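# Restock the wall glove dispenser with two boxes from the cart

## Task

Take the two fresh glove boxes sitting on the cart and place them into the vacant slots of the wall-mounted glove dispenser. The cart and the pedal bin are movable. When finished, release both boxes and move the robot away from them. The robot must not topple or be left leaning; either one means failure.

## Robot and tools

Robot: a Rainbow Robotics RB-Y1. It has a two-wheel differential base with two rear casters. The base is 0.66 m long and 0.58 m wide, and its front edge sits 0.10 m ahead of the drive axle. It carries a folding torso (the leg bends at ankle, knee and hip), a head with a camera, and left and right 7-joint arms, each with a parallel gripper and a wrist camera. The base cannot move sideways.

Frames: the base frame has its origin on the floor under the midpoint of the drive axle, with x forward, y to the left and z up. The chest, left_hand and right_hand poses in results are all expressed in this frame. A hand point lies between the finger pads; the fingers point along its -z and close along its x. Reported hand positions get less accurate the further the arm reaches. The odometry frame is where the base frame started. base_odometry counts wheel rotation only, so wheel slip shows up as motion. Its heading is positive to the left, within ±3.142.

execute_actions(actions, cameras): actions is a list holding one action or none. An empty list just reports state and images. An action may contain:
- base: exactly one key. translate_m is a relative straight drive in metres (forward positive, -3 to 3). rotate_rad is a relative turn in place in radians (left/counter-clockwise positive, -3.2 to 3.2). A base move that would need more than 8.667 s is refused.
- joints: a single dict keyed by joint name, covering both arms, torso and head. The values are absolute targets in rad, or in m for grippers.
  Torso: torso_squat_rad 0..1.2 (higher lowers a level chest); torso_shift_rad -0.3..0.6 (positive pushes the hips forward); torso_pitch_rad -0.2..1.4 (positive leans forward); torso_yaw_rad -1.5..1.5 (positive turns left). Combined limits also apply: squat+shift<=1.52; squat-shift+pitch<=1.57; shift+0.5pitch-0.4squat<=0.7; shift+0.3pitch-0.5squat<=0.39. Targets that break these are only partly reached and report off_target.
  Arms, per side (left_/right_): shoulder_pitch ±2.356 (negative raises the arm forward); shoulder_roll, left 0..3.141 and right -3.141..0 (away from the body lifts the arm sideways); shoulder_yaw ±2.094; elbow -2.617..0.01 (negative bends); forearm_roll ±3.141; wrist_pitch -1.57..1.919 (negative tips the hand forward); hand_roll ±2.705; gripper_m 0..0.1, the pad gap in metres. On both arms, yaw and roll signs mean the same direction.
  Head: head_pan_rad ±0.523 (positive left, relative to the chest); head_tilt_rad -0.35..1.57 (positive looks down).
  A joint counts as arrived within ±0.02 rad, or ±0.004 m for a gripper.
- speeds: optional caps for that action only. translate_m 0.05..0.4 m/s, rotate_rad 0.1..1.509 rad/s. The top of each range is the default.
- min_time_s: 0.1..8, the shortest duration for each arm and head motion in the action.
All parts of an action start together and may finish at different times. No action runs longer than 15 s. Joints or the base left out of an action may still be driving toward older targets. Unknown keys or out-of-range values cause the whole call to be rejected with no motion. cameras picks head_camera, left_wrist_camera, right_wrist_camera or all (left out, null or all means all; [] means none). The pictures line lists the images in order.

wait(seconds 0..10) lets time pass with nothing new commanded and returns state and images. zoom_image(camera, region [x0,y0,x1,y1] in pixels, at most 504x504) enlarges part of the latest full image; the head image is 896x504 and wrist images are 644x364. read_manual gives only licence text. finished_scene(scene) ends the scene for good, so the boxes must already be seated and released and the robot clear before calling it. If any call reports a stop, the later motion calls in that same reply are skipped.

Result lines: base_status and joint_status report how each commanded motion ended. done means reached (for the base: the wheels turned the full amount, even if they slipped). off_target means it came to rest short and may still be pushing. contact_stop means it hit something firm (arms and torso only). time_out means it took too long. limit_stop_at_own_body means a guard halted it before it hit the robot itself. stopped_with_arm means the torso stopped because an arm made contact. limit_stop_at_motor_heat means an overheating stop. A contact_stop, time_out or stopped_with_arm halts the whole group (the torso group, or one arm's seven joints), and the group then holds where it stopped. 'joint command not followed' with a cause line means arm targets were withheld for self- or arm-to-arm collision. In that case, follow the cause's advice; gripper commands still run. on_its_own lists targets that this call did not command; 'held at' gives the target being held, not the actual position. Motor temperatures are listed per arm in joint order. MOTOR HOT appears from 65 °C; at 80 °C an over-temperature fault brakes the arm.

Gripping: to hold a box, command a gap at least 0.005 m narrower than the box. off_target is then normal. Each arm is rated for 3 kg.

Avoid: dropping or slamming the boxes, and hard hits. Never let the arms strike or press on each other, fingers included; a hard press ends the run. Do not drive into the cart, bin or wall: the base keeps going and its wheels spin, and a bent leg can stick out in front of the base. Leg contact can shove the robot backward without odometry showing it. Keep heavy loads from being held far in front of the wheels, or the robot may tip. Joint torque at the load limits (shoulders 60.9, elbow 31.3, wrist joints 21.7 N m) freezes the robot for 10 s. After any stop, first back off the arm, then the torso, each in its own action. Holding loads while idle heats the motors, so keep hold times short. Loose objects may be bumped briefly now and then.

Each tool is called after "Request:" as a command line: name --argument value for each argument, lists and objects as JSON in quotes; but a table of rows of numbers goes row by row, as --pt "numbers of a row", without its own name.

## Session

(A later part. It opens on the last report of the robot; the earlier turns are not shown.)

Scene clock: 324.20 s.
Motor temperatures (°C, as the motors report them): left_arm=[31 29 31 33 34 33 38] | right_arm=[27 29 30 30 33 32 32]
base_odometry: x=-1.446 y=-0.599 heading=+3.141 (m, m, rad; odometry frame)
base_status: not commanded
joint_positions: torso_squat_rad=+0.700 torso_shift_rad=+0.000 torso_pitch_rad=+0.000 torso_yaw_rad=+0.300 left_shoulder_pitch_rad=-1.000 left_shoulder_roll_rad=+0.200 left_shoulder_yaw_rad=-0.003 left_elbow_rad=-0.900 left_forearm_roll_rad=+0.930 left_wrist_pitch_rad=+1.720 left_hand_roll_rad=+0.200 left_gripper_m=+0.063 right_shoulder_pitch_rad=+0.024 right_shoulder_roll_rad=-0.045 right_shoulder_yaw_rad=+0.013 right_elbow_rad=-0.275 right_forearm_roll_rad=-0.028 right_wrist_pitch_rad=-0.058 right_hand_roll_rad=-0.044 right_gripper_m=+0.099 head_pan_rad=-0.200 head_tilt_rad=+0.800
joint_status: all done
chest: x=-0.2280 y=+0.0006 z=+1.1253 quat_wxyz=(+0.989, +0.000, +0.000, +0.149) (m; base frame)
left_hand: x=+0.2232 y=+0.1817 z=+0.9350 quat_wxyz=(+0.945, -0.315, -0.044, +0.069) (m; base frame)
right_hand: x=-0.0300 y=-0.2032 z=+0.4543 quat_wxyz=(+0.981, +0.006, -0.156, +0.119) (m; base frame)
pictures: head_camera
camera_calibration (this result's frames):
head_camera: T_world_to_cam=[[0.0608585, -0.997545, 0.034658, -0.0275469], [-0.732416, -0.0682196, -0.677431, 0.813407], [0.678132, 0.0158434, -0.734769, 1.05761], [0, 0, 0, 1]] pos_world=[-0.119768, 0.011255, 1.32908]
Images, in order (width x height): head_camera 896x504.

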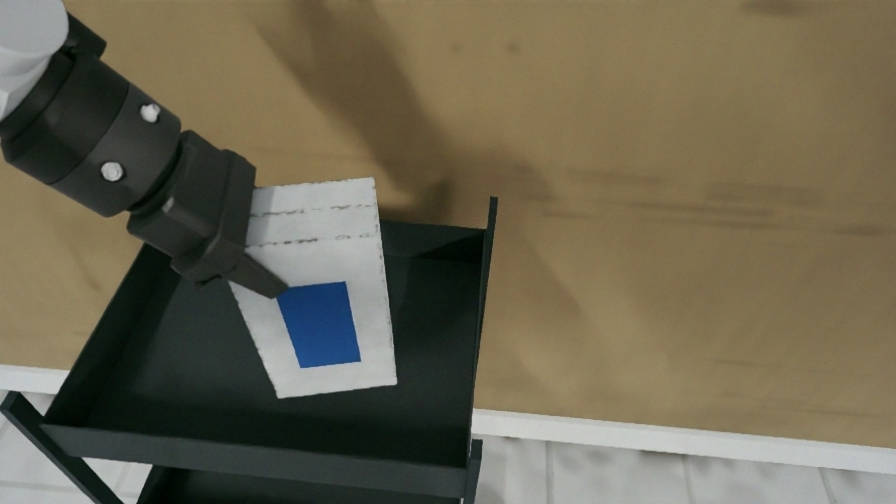

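Request:
execute_actions --actions '[{"joints":{"torso_squat_rad":0.83}}]' --cameras '["head_camera"]'

Request:
execute_actions --actions '[{"joints":{"left_gripper_m":0.1}}]' --cameras '[]'

Request:
execute_actions --actions '[{"joints":{"torso_squat_rad":0.2}}]' --cameras '["head_camera"]'

Scene clock: 331.90 s.
Motor temperatures (°C, as the motors report them): left_arm=[31 29 31 33 34 33 38] | right_arm=[27 29 30 30 33 32 32]
base_odometry: x=-1.446 y=-0.599 heading=+3.141 (m, m, rad; odometry frame)
base_status: not commanded
joint_positions: torso_squat_rad=+0.830 torso_shift_rad=+0.000 torso_pitch_rad=+0.000 torso_yaw_rad=+0.300 left_shoulder_pitch_rad=-1.000 left_shoulder_roll_rad=+0.200 left_shoulder_yaw_rad=-0.003 left_elbow_rad=-0.900 left_forearm_roll_rad=+0.930 left_wrist_pitch_rad=+1.720 left_hand_roll_rad=+0.200 left_gripper_m=+0.063 right_shoulder_pitch_rad=+0.024 right_shoulder_roll_rad=-0.045 right_shoulder_yaw_rad=+0.013 right_elbow_rad=-0.275 right_forearm_roll_rad=-0.028 right_wrist_pitch_rad=-0.058 right_hand_roll_rad=-0.044 right_gripper_m=+0.099 head_pan_rad=-0.200 head_tilt_rad=+0.800
joint_status: all done
chest: x=-0.2280 y=+0.0005 z=+1.0624 quat_wxyz=(+0.989, +0.000, +0.000, +0.149) (m; base frame)
left_hand: x=+0.2232 y=+0.1816 z=+0.8720 quat_wxyz=(+0.945, -0.315, -0.044, +0.069) (m; base frame)
right_hand: x=-0.0300 y=-0.2033 z=+0.3914 quat_wxyz=(+0.981, +0.006, -0.156, +0.119) (m; base frame)
pictures: head_camera
camera_calibration (this result's frames):
head_camera: T_world_to_cam=[[0.0608566, -0.997545, 0.0346584, -0.0254235], [-0.732409, -0.0682184, -0.677438, 0.770744], [0.678139, 0.0158425, -0.734763, 1.01133], [0, 0, 0, 1]] pos_world=[-0.119774, 0.0111958, 1.2661]
Images, in order (width x height): head_camera 896x504.

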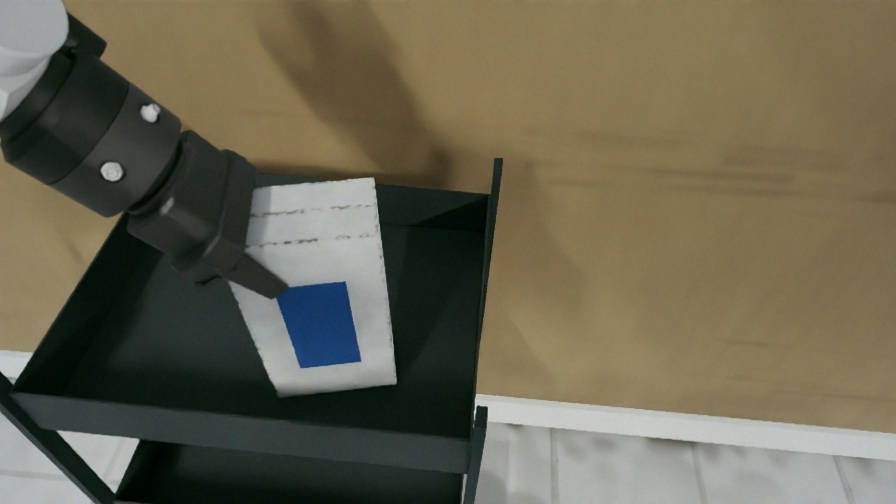

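Scene clock: 332.83 s.
Motor temperatures (°C, as the motors report them): left_arm=[31 29 31 33 34 33 38] | right_arm=[27 29 30 30 33 32 32]
base_odometry: x=-1.446 y=-0.599 heading=+3.141 (m, m, rad; odometry frame)
base_status: not commanded
joint_positions: torso_squat_rad=+0.830 torso_shift_rad=+0.000 torso_pitch_rad=+0.000 torso_yaw_rad=+0.300 left_shoulder_pitch_rad=-1.000 left_shoulder_roll_rad=+0.200 left_shoulder_yaw_rad=-0.003 left_elbow_rad=-0.900 left_forearm_roll_rad=+0.930 left_wrist_pitch_rad=+1.720 left_hand_roll_rad=+0.200 left_gripper_m=+0.100 right_shoulder_pitch_rad=+0.024 right_shoulder_roll_rad=-0.045 right_shoulder_yaw_rad=+0.013 right_elbow_rad=-0.275 right_forearm_roll_rad=-0.028 right_wrist_pitch_rad=-0.058 right_hand_roll_rad=-0.044 right_gripper_m=+0.099 head_pan_rad=-0.200 head_tilt_rad=+0.800
joint_status: all done
chest: x=-0.2280 y=+0.0005 z=+1.0624 quat_wxyz=(+0.989, +0.000, +0.000, +0.149) (m; base frame)
left_hand: x=+0.2233 y=+0.1816 z=+0.8721 quat_wxyz=(+0.945, -0.315, -0.044, +0.069) (m; base frame)
right_hand: x=-0.0300 y=-0.2033 z=+0.3914 quat_wxyz=(+0.981, +0.006, -0.156, +0.119) (m; base frame)
pictures: none
No camera images: the call's "cameras" was empty. Leave "cameras" out to get every camera's image.

Scene clock: 335.87 s.
Motor temperatures (°C, as the motors report them): left_arm=[31 29 31 33 34 33 38] | right_arm=[27 29 30 30 33 32 32]
base_odometry: x=-1.446 y=-0.599 heading=+3.141 (m, m, rad; odometry frame)
base_status: not commanded
joint_positions: torso_squat_rad=+0.200 torso_shift_rad=+0.000 torso_pitch_rad=+0.000 torso_yaw_rad=+0.300 left_shoulder_pitch_rad=-1.000 left_shoulder_roll_rad=+0.200 left_shoulder_yaw_rad=-0.003 left_elbow_rad=-0.900 left_forearm_roll_rad=+0.930 left_wrist_pitch_rad=+1.720 left_hand_roll_rad=+0.200 left_gripper_m=+0.100 right_shoulder_pitch_rad=+0.024 right_shoulder_roll_rad=-0.045 right_shoulder_yaw_rad=+0.013 right_elbow_rad=-0.275 right_forearm_roll_rad=-0.028 right_wrist_pitch_rad=-0.058 right_hand_roll_rad=-0.044 right_gripper_m=+0.099 head_pan_rad=-0.200 head_tilt_rad=+0.800
joint_status: all done
chest: x=-0.2279 y=+0.0007 z=+1.2760 quat_wxyz=(+0.989, +0.000, +0.000, +0.149) (m; base frame)
left_hand: x=+0.2233 y=+0.1817 z=+1.0857 quat_wxyz=(+0.945, -0.315, -0.044, +0.069) (m; base frame)
right_hand: x=-0.0301 y=-0.2031 z=+0.6049 quat_wxyz=(+0.981, +0.006, -0.156, +0.119) (m; base frame)
pictures: head_camera
camera_calibration (this result's frames):
head_camera: T_world_to_cam=[[0.0608636, -0.997545, 0.0346458, -0.0326158], [-0.732551, -0.0682183, -0.677285, 0.91531], [0.677986, 0.0158422, -0.734904, 1.16836], [0, 0, 0, 1]] pos_world=[-0.119635, 0.0113958, 1.47969]
Images, in order (width x height): head_camera 896x504.

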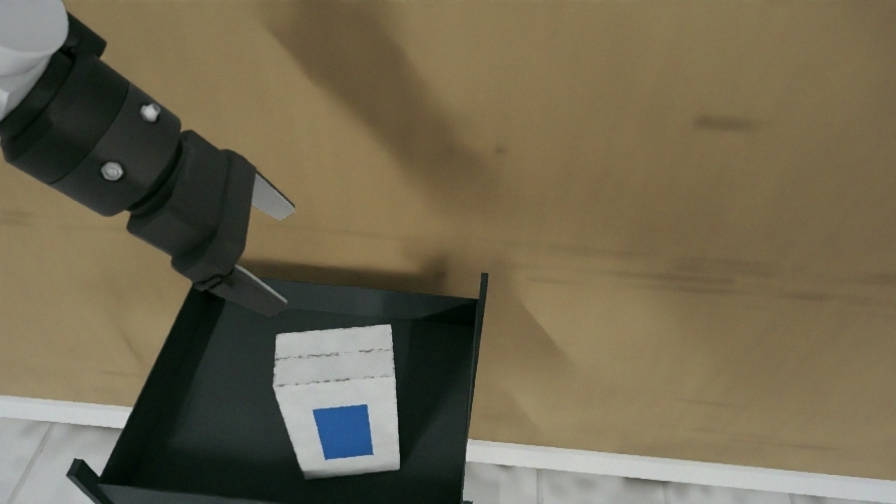

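Request:
execute_actions --actions '[{"base":{"translate_m":-0.02},"joints":{"left_forearm_roll_rad":0.27,"left_wrist_pitch_rad":1.9,"torso_yaw_rad":-0.1,"left_hand_roll_rad":0.47,"head_pan_rad":0.1,"torso_squat_rad":0.1}}]' --cameras '[]'

Request:
execute_actions --actions '[{"joints":{"torso_squat_rad":0.55}}]' --cameras '["left_wrist_camera"]'

Scene clock: 349.67 s.
Motor temperatures (°C, as the motors report them): left_arm=[31 29 31 33 34 33 38] | right_arm=[27 29 30 30 33 32 32]
base_odometry: x=-1.426 y=-0.600 heading=+3.141 (m, m, rad; odometry frame)
base_status: done
joint_positions: torso_squat_rad=+0.100 torso_shift_rad=+0.000 torso_pitch_rad=+0.000 torso_yaw_rad=-0.100 left_shoulder_pitch_rad=-1.000 left_shoulder_roll_rad=+0.200 left_shoulder_yaw_rad=-0.003 left_elbow_rad=-0.900 left_forearm_roll_rad=+0.270 left_wrist_pitch_rad=+1.900 left_hand_roll_rad=+0.470 left_gripper_m=+0.100 right_shoulder_pitch_rad=+0.024 right_shoulder_roll_rad=-0.045 right_shoulder_yaw_rad=+0.013 right_elbow_rad=-0.275 right_forearm_roll_rad=-0.028 right_wrist_pitch_rad=-0.058 right_hand_roll_rad=-0.044 right_gripper_m=+0.099 head_pan_rad=+0.100 head_tilt_rad=+0.800
joint_status: all done
chest: x=-0.2280 y=+0.0007 z=+1.2864 quat_wxyz=(+0.999, +0.000, +0.000, -0.050) (m; base frame)
left_hand: x=+0.2738 y=+0.1339 z=+1.0498 quat_wxyz=(+0.996, +0.014, +0.022, +0.081) (m; base frame)
right_hand: x=-0.1250 y=-0.2641 z=+0.6154 quat_wxyz=(+0.985, -0.025, -0.154, -0.078) (m; base frame)
pictures: none
No camera images: the call's "cameras" was empty. Leave "cameras" out to get every camera's image.

Scene clock: 352.03 s.
Motor temperatures (°C, as the motors report them): left_arm=[31 29 31 33 34 33 38] | right_arm=[27 29 30 30 33 32 32]
base_odometry: x=-1.426 y=-0.600 heading=+3.141 (m, m, rad; odometry frame)
base_status: not commanded
joint_positions: torso_squat_rad=+0.550 torso_shift_rad=+0.000 torso_pitch_rad=+0.000 torso_yaw_rad=-0.100 left_shoulder_pitch_rad=-1.000 left_shoulder_roll_rad=+0.200 left_shoulder_yaw_rad=-0.003 left_elbow_rad=-0.900 left_forearm_roll_rad=+0.270 left_wrist_pitch_rad=+1.900 left_hand_roll_rad=+0.470 left_gripper_m=+0.100 right_shoulder_pitch_rad=+0.024 right_shoulder_roll_rad=-0.045 right_shoulder_yaw_rad=+0.013 right_elbow_rad=-0.275 right_forearm_roll_rad=-0.028 right_wrist_pitch_rad=-0.058 right_hand_roll_rad=-0.044 right_gripper_m=+0.099 head_pan_rad=+0.100 head_tilt_rad=+0.800
joint_status: all done
chest: x=-0.2281 y=+0.0007 z=+1.1867 quat_wxyz=(+0.999, +0.000, +0.000, -0.050) (m; base frame)
left_hand: x=+0.2737 y=+0.1338 z=+0.9503 quat_wxyz=(+0.996, +0.014, +0.021, +0.081) (m; base frame)
right_hand: x=-0.1249 y=-0.2642 z=+0.5157 quat_wxyz=(+0.985, -0.025, -0.154, -0.078) (m; base frame)
pictures: left_wrist_camera
camera_calibration (this result's frames):
left_wrist_camera: T_world_to_cam=[[0.9877, 0.153374, -0.0304221, -0.261863], [0.136962, -0.754757, 0.641547, -0.521181], [0.0754355, -0.637823, -0.76648, 0.883129], [0, 0, 0, 1]] pos_world=[0.263405, 0.210078, 1.0033]
Images, in order (width x height): left_wrist_camera 644x364.

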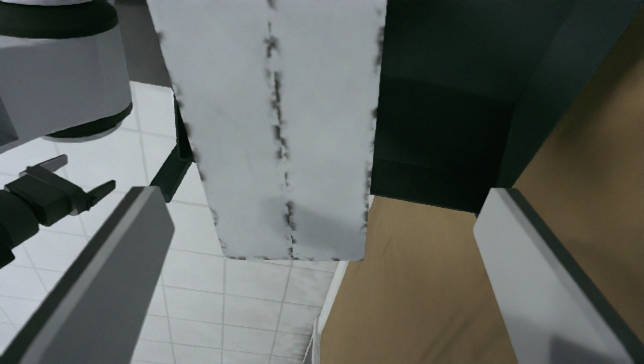

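Request:
execute_actions --actions '[{"base":{"translate_m":-0.016},"speeds":{"translate_m":0.08}}]' --cameras '[]'

Request:
execute_actions --actions '[{"joints":{"torso_squat_rad":0.76}}]' --cameras '["left_wrist_camera"]'

Request:
execute_actions --actions '[{"joints":{"left_gripper_m":0.055}}]' --cameras '[]'

Request:
execute_actions --actions '[{"joints":{"torso_squat_rad":0.0}}]' --cameras '["head_camera"]'

Scene clock: 360.17 s.
Motor temperatures (°C, as the motors report them): left_arm=[31 29 31 33 34 33 38] | right_arm=[27 29 30 30 33 32 32]
base_odometry: x=-1.409 y=-0.600 heading=+3.141 (m, m, rad; odometry frame)
base_status: done
joint_positions: torso_squat_rad=+0.550 torso_shift_rad=+0.000 torso_pitch_rad=+0.000 torso_yaw_rad=-0.100 left_shoulder_pitch_rad=-1.000 left_shoulder_roll_rad=+0.200 left_shoulder_yaw_rad=-0.003 left_elbow_rad=-0.900 left_forearm_roll_rad=+0.270 left_wrist_pitch_rad=+1.900 left_hand_roll_rad=+0.470 left_gripper_m=+0.100 right_shoulder_pitch_rad=+0.024 right_shoulder_roll_rad=-0.045 right_shoulder_yaw_rad=+0.013 right_elbow_rad=-0.275 right_forearm_roll_rad=-0.028 right_wrist_pitch_rad=-0.058 right_hand_roll_rad=-0.044 right_gripper_m=+0.099 head_pan_rad=+0.100 head_tilt_rad=+0.800
joint_status: not commanded
chest: x=-0.2282 y=+0.0007 z=+1.1867 quat_wxyz=(+0.999, +0.000, +0.000, -0.050) (m; base frame)
left_hand: x=+0.2737 y=+0.1338 z=+0.9503 quat_wxyz=(+0.996, +0.014, +0.021, +0.081) (m; base frame)
right_hand: x=-0.1250 y=-0.2641 z=+0.5157 quat_wxyz=(+0.985, -0.025, -0.154, -0.078) (m; base frame)
pictures: none
No camera images: the call's "cameras" was empty. Leave "cameras" out to get every camera's image.

Scene clock: 361.67 s.
Motor temperatures (°C, as the motors report them): left_arm=[31 29 31 33 34 33 38] | right_arm=[27 29 30 30 33 32 32]
base_odometry: x=-1.409 y=-0.600 heading=+3.141 (m, m, rad; odometry frame)
base_status: not commanded
joint_positions: torso_squat_rad=+0.760 torso_shift_rad=+0.000 torso_pitch_rad=-0.001 torso_yaw_rad=-0.100 left_shoulder_pitch_rad=-1.004 left_shoulder_roll_rad=+0.201 left_shoulder_yaw_rad=-0.003 left_elbow_rad=-0.902 left_forearm_roll_rad=+0.270 left_wrist_pitch_rad=+1.900 left_hand_roll_rad=+0.470 left_gripper_m=+0.100 right_shoulder_pitch_rad=+0.024 right_shoulder_roll_rad=-0.045 right_shoulder_yaw_rad=+0.013 right_elbow_rad=-0.275 right_forearm_roll_rad=-0.028 right_wrist_pitch_rad=-0.058 right_hand_roll_rad=-0.044 right_gripper_m=+0.099 head_pan_rad=+0.100 head_tilt_rad=+0.800
joint_status: all done
chest: x=-0.2286 y=+0.0005 z=+1.0973 quat_wxyz=(+0.999, +0.000, -0.001, -0.050) (m; base frame)
left_hand: x=+0.2750 y=+0.1331 z=+0.8638 quat_wxyz=(+0.997, +0.013, +0.018, +0.080) (m; base frame)
right_hand: x=-0.1248 y=-0.2642 z=+0.4264 quat_wxyz=(+0.985, -0.025, -0.155, -0.078) (m; base frame)
pictures: left_wrist_camera
camera_calibration (this result's frames):
left_wrist_camera: T_world_to_cam=[[0.988078, 0.15213, -0.0236157, -0.271434], [0.131542, -0.754561, 0.642911, -0.466121], [0.0799865, -0.638353, -0.765577, 0.814348], [0, 0, 0, 1]] pos_world=[0.264376, 0.209417, 0.91671]
Images, in order (width x height): left_wrist_camera 644x364.

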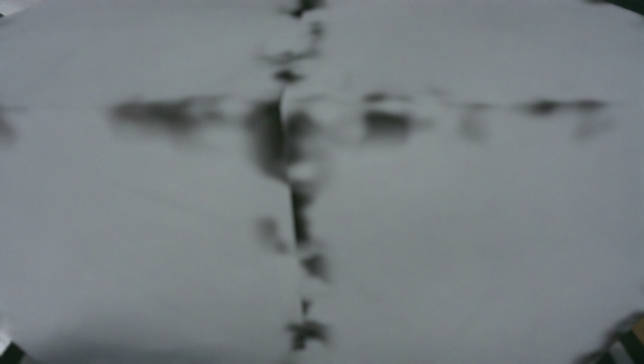

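Scene clock: 362.60 s.
Motor temperatures (°C, as the motors report them): left_arm=[31 29 31 33 34 33 38] | right_arm=[27 29 30 30 33 32 32]
base_odometry: x=-1.409 y=-0.600 heading=+3.141 (m, m, rad; odometry frame)
base_status: not commanded
joint_positions: torso_squat_rad=+0.760 torso_shift_rad=+0.000 torso_pitch_rad=-0.001 torso_yaw_rad=-0.100 left_shoulder_pitch_rad=-1.004 left_shoulder_roll_rad=+0.201 left_shoulder_yaw_rad=-0.003 left_elbow_rad=-0.902 left_forearm_roll_rad=+0.270 left_wrist_pitch_rad=+1.900 left_hand_roll_rad=+0.470 left_gripper_m=+0.063 right_shoulder_pitch_rad=+0.024 right_shoulder_roll_rad=-0.045 right_shoulder_yaw_rad=+0.013 right_elbow_rad=-0.275 right_forearm_roll_rad=-0.028 right_wrist_pitch_rad=-0.058 right_hand_roll_rad=-0.044 right_gripper_m=+0.099 head_pan_rad=+0.100 head_tilt_rad=+0.800
joint_status: left_gripper_m off_target (ended at +0.063, target +0.055)
chest: x=-0.2286 y=+0.0005 z=+1.0973 quat_wxyz=(+0.999, +0.000, -0.001, -0.050) (m; base frame)
left_hand: x=+0.2749 y=+0.1331 z=+0.8638 quat_wxyz=(+0.997, +0.013, +0.018, +0.080) (m; base frame)
right_hand: x=-0.1248 y=-0.2642 z=+0.4264 quat_wxyz=(+0.985, -0.025, -0.155, -0.078) (m; base frame)
pictures: none
No camera images: the call's "cameras" was empty. Leave "cameras" out to get every camera's image.

Scene clock: 366.10 s.
Motor temperatures (°C, as the motors report them): left_arm=[31 29 31 33 34 33 38] | right_arm=[27 29 30 30 33 32 32]
base_odometry: x=-1.409 y=-0.600 heading=+3.141 (m, m, rad; odometry frame)
base_status: not commanded
joint_positions: torso_squat_rad=+0.000 torso_shift_rad=+0.000 torso_pitch_rad=+0.000 torso_yaw_rad=-0.100 left_shoulder_pitch_rad=-1.000 left_shoulder_roll_rad=+0.200 left_shoulder_yaw_rad=-0.003 left_elbow_rad=-0.900 left_forearm_roll_rad=+0.270 left_wrist_pitch_rad=+1.900 left_hand_roll_rad=+0.470 left_gripper_m=+0.063 right_shoulder_pitch_rad=+0.024 right_shoulder_roll_rad=-0.045 right_shoulder_yaw_rad=+0.013 right_elbow_rad=-0.275 right_forearm_roll_rad=-0.028 right_wrist_pitch_rad=-0.058 right_hand_roll_rad=-0.044 right_gripper_m=+0.099 head_pan_rad=+0.100 head_tilt_rad=+0.800
joint_status: all done
chest: x=-0.2279 y=+0.0007 z=+1.2899 quat_wxyz=(+0.999, +0.000, +0.000, -0.050) (m; base frame)
left_hand: x=+0.2739 y=+0.1340 z=+1.0532 quat_wxyz=(+0.996, +0.014, +0.022, +0.081) (m; base frame)
right_hand: x=-0.1251 y=-0.2640 z=+0.6189 quat_wxyz=(+0.985, -0.025, -0.154, -0.078) (m; base frame)
pictures: head_camera
camera_calibration (this result's frames):
head_camera: T_world_to_cam=[[-0.039038, -0.998639, 0.0345865, -0.0623538], [-0.735783, 0.00530892, -0.677197, 0.924199], [0.676091, -0.0518846, -0.734989, 1.17773], [0, 0, 0, 1]] pos_world=[-0.118676, -0.00606957, 1.49364]
Images, in order (width x height): head_camera 896x504.

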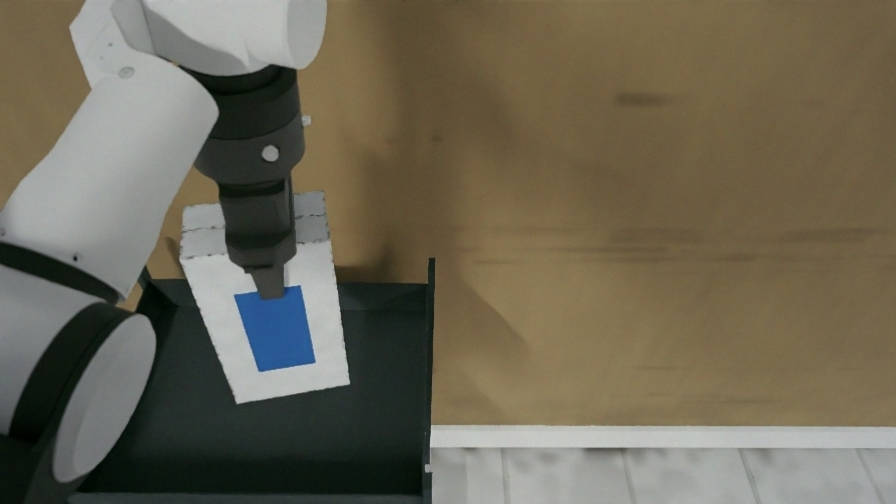

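Request:
execute_actions --actions '[{"base":{"translate_m":-2.163}}]' --cameras '[]'

Request:
execute_actions --actions '[{"base":{"rotate_rad":1.57},"joints":{"left_shoulder_pitch_rad":-1.4,"left_shoulder_roll_rad":0.2,"left_shoulder_yaw_rad":-0.003,"left_elbow_rad":-0.5,"left_forearm_roll_rad":0.33,"left_wrist_pitch_rad":1.84,"left_hand_roll_rad":0.6,"torso_yaw_rad":-0.375,"head_pan_rad":0.2,"head_tilt_rad":0.5},"min_time_s":3}]' --cameras '["head_camera"]'

Scene clock: 388.63 s.
Motor temperatures (°C, as the motors report them): left_arm=[31 29 31 33 34 33 38] | right_arm=[27 29 30 30 33 32 32]
base_odometry: x=+0.754 y=-0.602 heading=+3.140 (m, m, rad; odometry frame)
base_status: done
joint_positions: torso_squat_rad=+0.000 torso_shift_rad=+0.000 torso_pitch_rad=+0.000 torso_yaw_rad=-0.100 left_shoulder_pitch_rad=-1.000 left_shoulder_roll_rad=+0.200 left_shoulder_yaw_rad=-0.003 left_elbow_rad=-0.900 left_forearm_roll_rad=+0.270 left_wrist_pitch_rad=+1.900 left_hand_roll_rad=+0.470 left_gripper_m=+0.063 right_shoulder_pitch_rad=+0.024 right_shoulder_roll_rad=-0.045 right_shoulder_yaw_rad=+0.013 right_elbow_rad=-0.275 right_forearm_roll_rad=-0.028 right_wrist_pitch_rad=-0.058 right_hand_roll_rad=-0.044 right_gripper_m=+0.099 head_pan_rad=+0.100 head_tilt_rad=+0.800
joint_status: not commanded
chest: x=-0.2280 y=+0.0007 z=+1.2899 quat_wxyz=(+0.999, +0.000, +0.000, -0.050) (m; base frame)
left_hand: x=+0.2737 y=+0.1340 z=+1.0532 quat_wxyz=(+0.996, +0.014, +0.022, +0.081) (m; base frame)
right_hand: x=-0.1250 y=-0.2640 z=+0.6189 quat_wxyz=(+0.985, -0.025, -0.154, -0.078) (m; base frame)
pictures: none
No camera images: the call's "cameras" was empty. Leave "cameras" out to get every camera's image.

Scene clock: 392.57 s.
Motor temperatures (°C, as the motors report them): left_arm=[32 29 31 33 34 33 38] | right_arm=[27 29 30 30 33 32 32]
base_odometry: x=+0.754 y=-0.602 heading=-1.573 (m, m, rad; odometry frame)
base_status: done
joint_positions: torso_squat_rad=+0.000 torso_shift_rad=+0.000 torso_pitch_rad=+0.000 torso_yaw_rad=-0.375 left_shoulder_pitch_rad=-1.399 left_shoulder_roll_rad=+0.200 left_shoulder_yaw_rad=-0.003 left_elbow_rad=-0.500 left_forearm_roll_rad=+0.330 left_wrist_pitch_rad=+1.840 left_hand_roll_rad=+0.600 left_gripper_m=+0.063 right_shoulder_pitch_rad=+0.024 right_shoulder_roll_rad=-0.045 right_shoulder_yaw_rad=+0.013 right_elbow_rad=-0.275 right_forearm_roll_rad=-0.028 right_wrist_pitch_rad=-0.058 right_hand_roll_rad=-0.044 right_gripper_m=+0.099 head_pan_rad=+0.200 head_tilt_rad=+0.500
joint_status: all done
chest: x=-0.2280 y=+0.0007 z=+1.2899 quat_wxyz=(+0.982, +0.000, +0.000, -0.186) (m; base frame)
left_hand: x=+0.3081 y=-0.0641 z=+1.1484 quat_wxyz=(+1.000, +0.004, +0.002, -0.010) (m; base frame)
right_hand: x=-0.2007 y=-0.2821 z=+0.6189 quat_wxyz=(+0.965, -0.045, -0.149, -0.213) (m; base frame)
pictures: head_camera
camera_calibration (this result's frames):
head_camera: T_world_to_cam=[[-0.220641, -0.975116, 0.0215991, -0.0863879], [-0.493989, 0.0926261, -0.86452, 1.25298], [0.841007, -0.201418, -0.502134, 0.864689], [0, 0, 0, 1]] pos_world=[-0.127312, -0.0261328, 1.51928]
Images, in order (width x height): head_camera 896x504.

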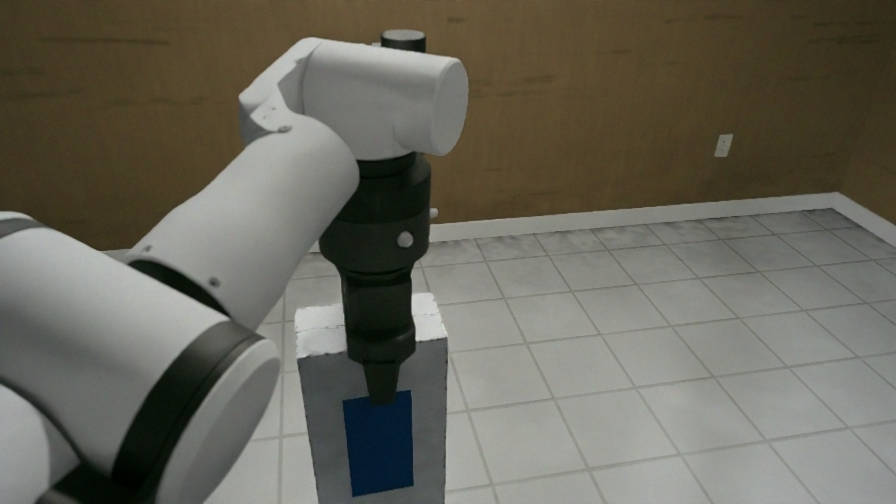

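Request:
execute_actions --actions '[{"base":{"translate_m":1.9},"joints":{"head_tilt_rad":0.8}}]' --cameras '["head_camera"]'

Scene clock: 402.33 s.
Motor temperatures (°C, as the motors report them): left_arm=[32 30 31 33 34 33 38] | right_arm=[27 29 30 30 33 32 32]
base_odometry: x=+0.750 y=-2.502 heading=-1.572 (m, m, rad; odometry frame)
base_status: done
joint_positions: torso_squat_rad=+0.000 torso_shift_rad=+0.000 torso_pitch_rad=+0.000 torso_yaw_rad=-0.375 left_shoulder_pitch_rad=-1.399 left_shoulder_roll_rad=+0.200 left_shoulder_yaw_rad=-0.003 left_elbow_rad=-0.500 left_forearm_roll_rad=+0.330 left_wrist_pitch_rad=+1.840 left_hand_roll_rad=+0.600 left_gripper_m=+0.063 right_shoulder_pitch_rad=+0.024 right_shoulder_roll_rad=-0.045 right_shoulder_yaw_rad=+0.013 right_elbow_rad=-0.275 right_forearm_roll_rad=-0.028 right_wrist_pitch_rad=-0.058 right_hand_roll_rad=-0.044 right_gripper_m=+0.099 head_pan_rad=+0.200 head_tilt_rad=+0.800
joint_status: all done
chest: x=-0.2279 y=+0.0007 z=+1.2899 quat_wxyz=(+0.982, +0.000, +0.000, -0.186) (m; base frame)
left_hand: x=+0.3082 y=-0.0642 z=+1.1484 quat_wxyz=(+1.000, +0.003, +0.002, -0.010) (m; base frame)
right_hand: x=-0.2007 y=-0.2821 z=+0.6189 quat_wxyz=(+0.965, -0.046, -0.149, -0.213) (m; base frame)
pictures: head_camera
camera_calibration (this result's frames):
head_camera: T_world_to_cam=[[-0.212359, -0.976576, 0.0346793, -0.104153], [-0.723474, 0.133267, -0.677366, 0.926853], [0.656878, -0.168934, -0.734828, 1.17338], [0, 0, 0, 1]] pos_world=[-0.122331, -0.0270079, 1.49366]
Images, in order (width x height): head_camera 896x504.

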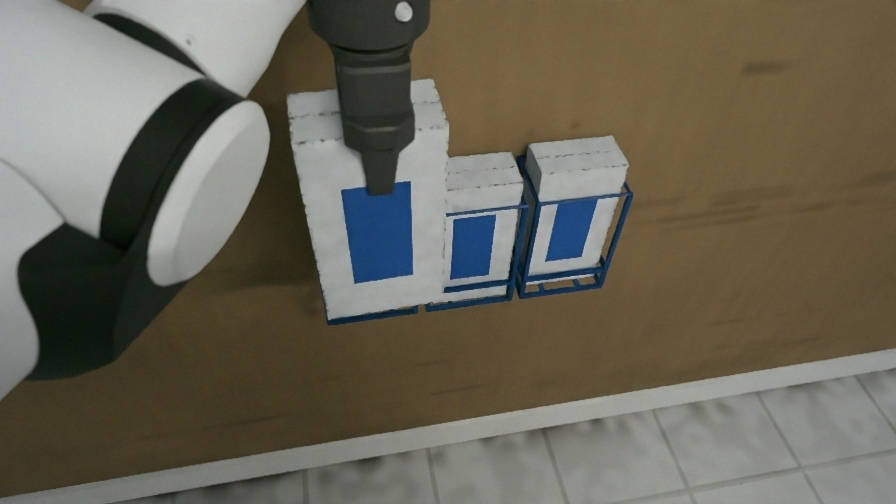

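Request:
execute_actions --actions '[{"base":{"translate_m":0.175},"speeds":{"translate_m":0.1},"joints":{"torso_yaw_rad":-0.36,"left_hand_roll_rad":0.585}}]' --cameras '["head_camera"]'

Request:
execute_actions --actions '[{"joints":{"torso_squat_rad":0.52}}]' --cameras '["head_camera","left_wrist_camera"]'

Scene clock: 413.73 s.
Motor temperatures (°C, as the motors report them): left_arm=[32 30 31 33 34 33 38] | right_arm=[27 29 30 30 33 32 32]
base_odometry: x=+0.750 y=-2.677 heading=-1.572 (m, m, rad; odometry frame)
base_status: done
joint_positions: torso_squat_rad=+0.000 torso_shift_rad=+0.000 torso_pitch_rad=+0.000 torso_yaw_rad=-0.360 left_shoulder_pitch_rad=-1.399 left_shoulder_roll_rad=+0.200 left_shoulder_yaw_rad=-0.003 left_elbow_rad=-0.500 left_forearm_roll_rad=+0.330 left_wrist_pitch_rad=+1.840 left_hand_roll_rad=+0.585 left_gripper_m=+0.063 right_shoulder_pitch_rad=+0.024 right_shoulder_roll_rad=-0.045 right_shoulder_yaw_rad=+0.013 right_elbow_rad=-0.275 right_forearm_roll_rad=-0.028 right_wrist_pitch_rad=-0.058 right_hand_roll_rad=-0.044 right_gripper_m=+0.099 head_pan_rad=+0.200 head_tilt_rad=+0.800
joint_status: all done
chest: x=-0.2278 y=+0.0007 z=+1.2899 quat_wxyz=(+0.984, +0.000, +0.000, -0.179) (m; base frame)
left_hand: x=+0.3092 y=-0.0561 z=+1.1484 quat_wxyz=(+1.000, +0.003, +0.002, -0.010) (m; base frame)
right_hand: x=-0.1965 y=-0.2816 z=+0.6189 quat_wxyz=(+0.966, -0.044, -0.149, -0.205) (m; base frame)
pictures: head_camera
camera_calibration (this result's frames):
head_camera: T_world_to_cam=[[-0.197705, -0.979648, 0.0346899, -0.100813], [-0.725445, 0.12242, -0.677305, 0.926388], [0.659274, -0.159072, -0.734884, 1.17394], [0, 0, 0, 1]] pos_world=[-0.121836, -0.0254281, 1.49365]
Images, in order (width x height): head_camera 896x504.

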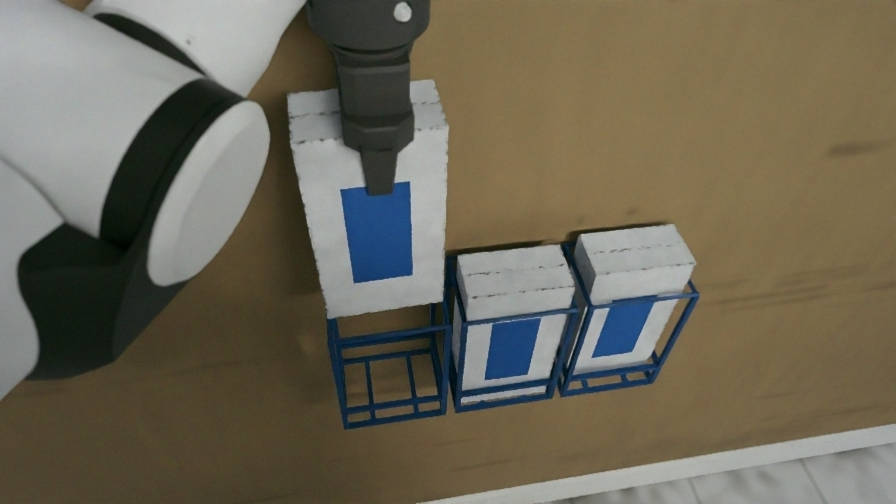

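Scene clock: 416.37 s.
Motor temperatures (°C, as the motors report them): left_arm=[32 30 31 33 34 33 38] | right_arm=[27 29 30 30 33 32 32]
base_odometry: x=+0.750 y=-2.677 heading=-1.572 (m, m, rad; odometry frame)
base_status: not commanded
joint_positions: torso_squat_rad=+0.520 torso_shift_rad=+0.000 torso_pitch_rad=+0.000 torso_yaw_rad=-0.360 left_shoulder_pitch_rad=-1.400 left_shoulder_roll_rad=+0.200 left_shoulder_yaw_rad=-0.003 left_elbow_rad=-0.500 left_forearm_roll_rad=+0.330 left_wrist_pitch_rad=+1.839 left_hand_roll_rad=+0.585 left_gripper_m=+0.063 right_shoulder_pitch_rad=+0.024 right_shoulder_roll_rad=-0.045 right_shoulder_yaw_rad=+0.013 right_elbow_rad=-0.275 right_forearm_roll_rad=-0.028 right_wrist_pitch_rad=-0.058 right_hand_roll_rad=-0.044 right_gripper_m=+0.099 head_pan_rad=+0.200 head_tilt_rad=+0.800
joint_status: all done
chest: x=-0.2280 y=+0.0007 z=+1.1974 quat_wxyz=(+0.984, +0.000, +0.000, -0.179) (m; base frame)
left_hand: x=+0.3094 y=-0.0565 z=+1.0566 quat_wxyz=(+1.000, +0.003, +0.001, -0.010) (m; base frame)
right_hand: x=-0.1965 y=-0.2817 z=+0.5264 quat_wxyz=(+0.966, -0.044, -0.150, -0.205) (m; base frame)
pictures: head_camera, left_wrist_camera
camera_calibration (this result's frames):
head_camera: T_world_to_cam=[[-0.197715, -0.979648, 0.034627, -0.0976478], [-0.725236, 0.122421, -0.677529, 0.863931], [0.659501, -0.15907, -0.73468, 1.10587], [0, 0, 0, 1]] pos_world=[-0.122072, -0.025513, 1.40118]
left_wrist_camera: T_world_to_cam=[[0.999557, -0.0283681, 0.00900266, -0.320231], [-0.0272504, -0.750695, 0.660087, -0.706356], [-0.0119671, -0.66004, -0.751136, 0.850138], [0, 0, 0, 1]] pos_world=[0.311014, 0.0217825, 1.10771]
Images, in order (width x height): head_camera 896x504, left_wrist_camera 644x364.

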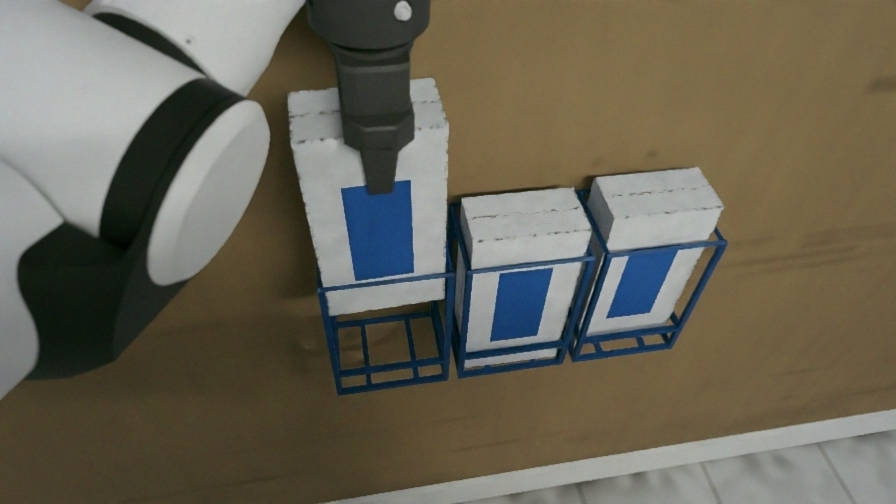

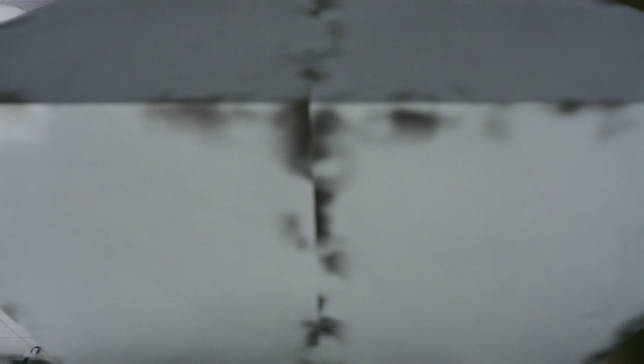

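Inside.

Request:
execute_actions --actions '[{"joints":{"torso_squat_rad":0.8}}]' --cameras '[]'

Request:
execute_actions --actions '[{"joints":{"left_gripper_m":0.085}}]' --cameras '[]'

Request:
execute_actions --actions '[{"joints":{"torso_squat_rad":0.3}}]' --cameras '[]'

Request:
execute_actions --actions '[{"base":{"translate_m":-0.7}}]' --cameras '["head_camera"]'

Scene clock: 423.50 s.
Motor temperatures (°C, as the motors report them): left_arm=[32 30 31 33 34 34 38] | right_arm=[27 29 30 30 33 32 32]
base_odometry: x=+0.750 y=-2.677 heading=-1.572 (m, m, rad; odometry frame)
base_status: not commanded
joint_positions: torso_squat_rad=+0.800 torso_shift_rad=+0.000 torso_pitch_rad=+0.000 torso_yaw_rad=-0.360 left_shoulder_pitch_rad=-1.402 left_shoulder_roll_rad=+0.201 left_shoulder_yaw_rad=-0.003 left_elbow_rad=-0.502 left_forearm_roll_rad=+0.330 left_wrist_pitch_rad=+1.838 left_hand_roll_rad=+0.585 left_gripper_m=+0.063 right_shoulder_pitch_rad=+0.024 right_shoulder_roll_rad=-0.045 right_shoulder_yaw_rad=+0.013 right_elbow_rad=-0.275 right_forearm_roll_rad=-0.028 right_wrist_pitch_rad=-0.058 right_hand_roll_rad=-0.044 right_gripper_m=+0.099 head_pan_rad=+0.200 head_tilt_rad=+0.800
joint_status: all done
chest: x=-0.2279 y=+0.0005 z=+1.0777 quat_wxyz=(+0.984, +0.000, +0.000, -0.179) (m; base frame)
left_hand: x=+0.3103 y=-0.0571 z=+0.9384 quat_wxyz=(+1.000, +0.002, -0.002, -0.010) (m; base frame)
right_hand: x=-0.1965 y=-0.2818 z=+0.4067 quat_wxyz=(+0.966, -0.044, -0.150, -0.205) (m; base frame)
pictures: none
No camera images: the call's "cameras" was empty. Leave "cameras" out to get every camera's image.

Scene clock: 424.30 s.
Motor temperatures (°C, as the motors report them): left_arm=[32 30 31 33 34 34 38] | right_arm=[27 29 30 30 33 32 32]
base_odometry: x=+0.750 y=-2.677 heading=-1.572 (m, m, rad; odometry frame)
base_status: not commanded
joint_positions: torso_squat_rad=+0.800 torso_shift_rad=+0.000 torso_pitch_rad=+0.000 torso_yaw_rad=-0.360 left_shoulder_pitch_rad=-1.401 left_shoulder_roll_rad=+0.200 left_shoulder_yaw_rad=-0.003 left_elbow_rad=-0.500 left_forearm_roll_rad=+0.330 left_wrist_pitch_rad=+1.840 left_hand_roll_rad=+0.585 left_gripper_m=+0.085 right_shoulder_pitch_rad=+0.024 right_shoulder_roll_rad=-0.045 right_shoulder_yaw_rad=+0.013 right_elbow_rad=-0.275 right_forearm_roll_rad=-0.028 right_wrist_pitch_rad=-0.058 right_hand_roll_rad=-0.044 right_gripper_m=+0.099 head_pan_rad=+0.200 head_tilt_rad=+0.800
joint_status: all done
chest: x=-0.2280 y=+0.0005 z=+1.0776 quat_wxyz=(+0.984, +0.000, +0.000, -0.179) (m; base frame)
left_hand: x=+0.3095 y=-0.0564 z=+0.9372 quat_wxyz=(+1.000, +0.003, +0.000, -0.010) (m; base frame)
right_hand: x=-0.1965 y=-0.2818 z=+0.4066 quat_wxyz=(+0.966, -0.044, -0.150, -0.205) (m; base frame)
pictures: none
No camera images: the call's "cameras" was empty. Leave "cameras" out to get every camera's image.

Scene clock: 426.87 s.
Motor temperatures (°C, as the motors report them): left_arm=[32 30 31 33 34 34 38] | right_arm=[27 29 30 30 33 32 32]
base_odometry: x=+0.750 y=-2.677 heading=-1.572 (m, m, rad; odometry frame)
base_status: not commanded
joint_positions: torso_squat_rad=+0.300 torso_shift_rad=+0.000 torso_pitch_rad=+0.000 torso_yaw_rad=-0.360 left_shoulder_pitch_rad=-1.401 left_shoulder_roll_rad=+0.200 left_shoulder_yaw_rad=-0.003 left_elbow_rad=-0.500 left_forearm_roll_rad=+0.330 left_wrist_pitch_rad=+1.840 left_hand_roll_rad=+0.585 left_gripper_m=+0.085 right_shoulder_pitch_rad=+0.024 right_shoulder_roll_rad=-0.045 right_shoulder_yaw_rad=+0.013 right_elbow_rad=-0.275 right_forearm_roll_rad=-0.028 right_wrist_pitch_rad=-0.058 right_hand_roll_rad=-0.044 right_gripper_m=+0.099 head_pan_rad=+0.200 head_tilt_rad=+0.800
joint_status: all done
chest: x=-0.2280 y=+0.0007 z=+1.2587 quat_wxyz=(+0.984, +0.000, +0.000, -0.179) (m; base frame)
left_hand: x=+0.3094 y=-0.0562 z=+1.1179 quat_wxyz=(+1.000, +0.003, +0.001, -0.010) (m; base frame)
right_hand: x=-0.1966 y=-0.2817 z=+0.5877 quat_wxyz=(+0.966, -0.044, -0.150, -0.205) (m; base frame)
pictures: none
No camera images: the call's "cameras" was empty. Leave "cameras" out to get every camera's image.

Scene clock: 430.53 s.
Motor temperatures (°C, as the motors report them): left_arm=[32 30 31 33 34 34 38] | right_arm=[27 29 30 30 33 32 32]
base_odometry: x=+0.750 y=-1.977 heading=-1.571 (m, m, rad; odometry frame)
base_status: done
joint_positions: torso_squat_rad=+0.300 torso_shift_rad=+0.000 torso_pitch_rad=+0.000 torso_yaw_rad=-0.360 left_shoulder_pitch_rad=-1.400 left_shoulder_roll_rad=+0.200 left_shoulder_yaw_rad=-0.003 left_elbow_rad=-0.500 left_forearm_roll_rad=+0.330 left_wrist_pitch_rad=+1.840 left_hand_roll_rad=+0.585 left_gripper_m=+0.085 right_shoulder_pitch_rad=+0.024 right_shoulder_roll_rad=-0.045 right_shoulder_yaw_rad=+0.013 right_elbow_rad=-0.275 right_forearm_roll_rad=-0.028 right_wrist_pitch_rad=-0.058 right_hand_roll_rad=-0.044 right_gripper_m=+0.099 head_pan_rad=+0.200 head_tilt_rad=+0.800
joint_status: not commanded
chest: x=-0.2281 y=+0.0007 z=+1.2587 quat_wxyz=(+0.984, +0.000, +0.000, -0.179) (m; base frame)
left_hand: x=+0.3093 y=-0.0562 z=+1.1180 quat_wxyz=(+1.000, +0.003, +0.001, -0.010) (m; base frame)
right_hand: x=-0.1965 y=-0.2817 z=+0.5877 quat_wxyz=(+0.966, -0.044, -0.150, -0.205) (m; base frame)
pictures: head_camera
camera_calibration (this result's frames):
head_camera: T_world_to_cam=[[-0.197721, -0.979647, 0.0346047, -0.0997127], [-0.725206, 0.122434, -0.677559, 0.905406], [0.659532, -0.159063, -0.734654, 1.15089], [0, 0, 0, 1]] pos_world=[-0.122158, -0.0254711, 1.46242]
Images, in order (width x height): head_camera 896x504.

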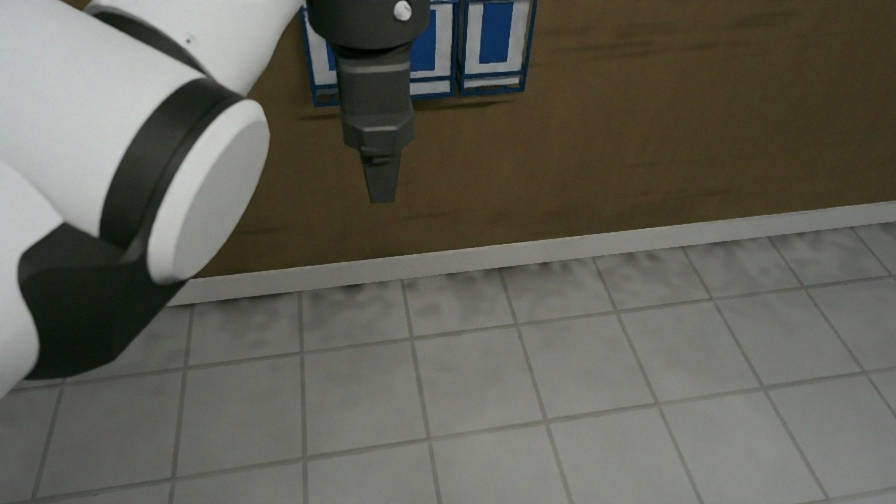

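Request:
finished_scene --scene 2

The scene is finished: the task was done.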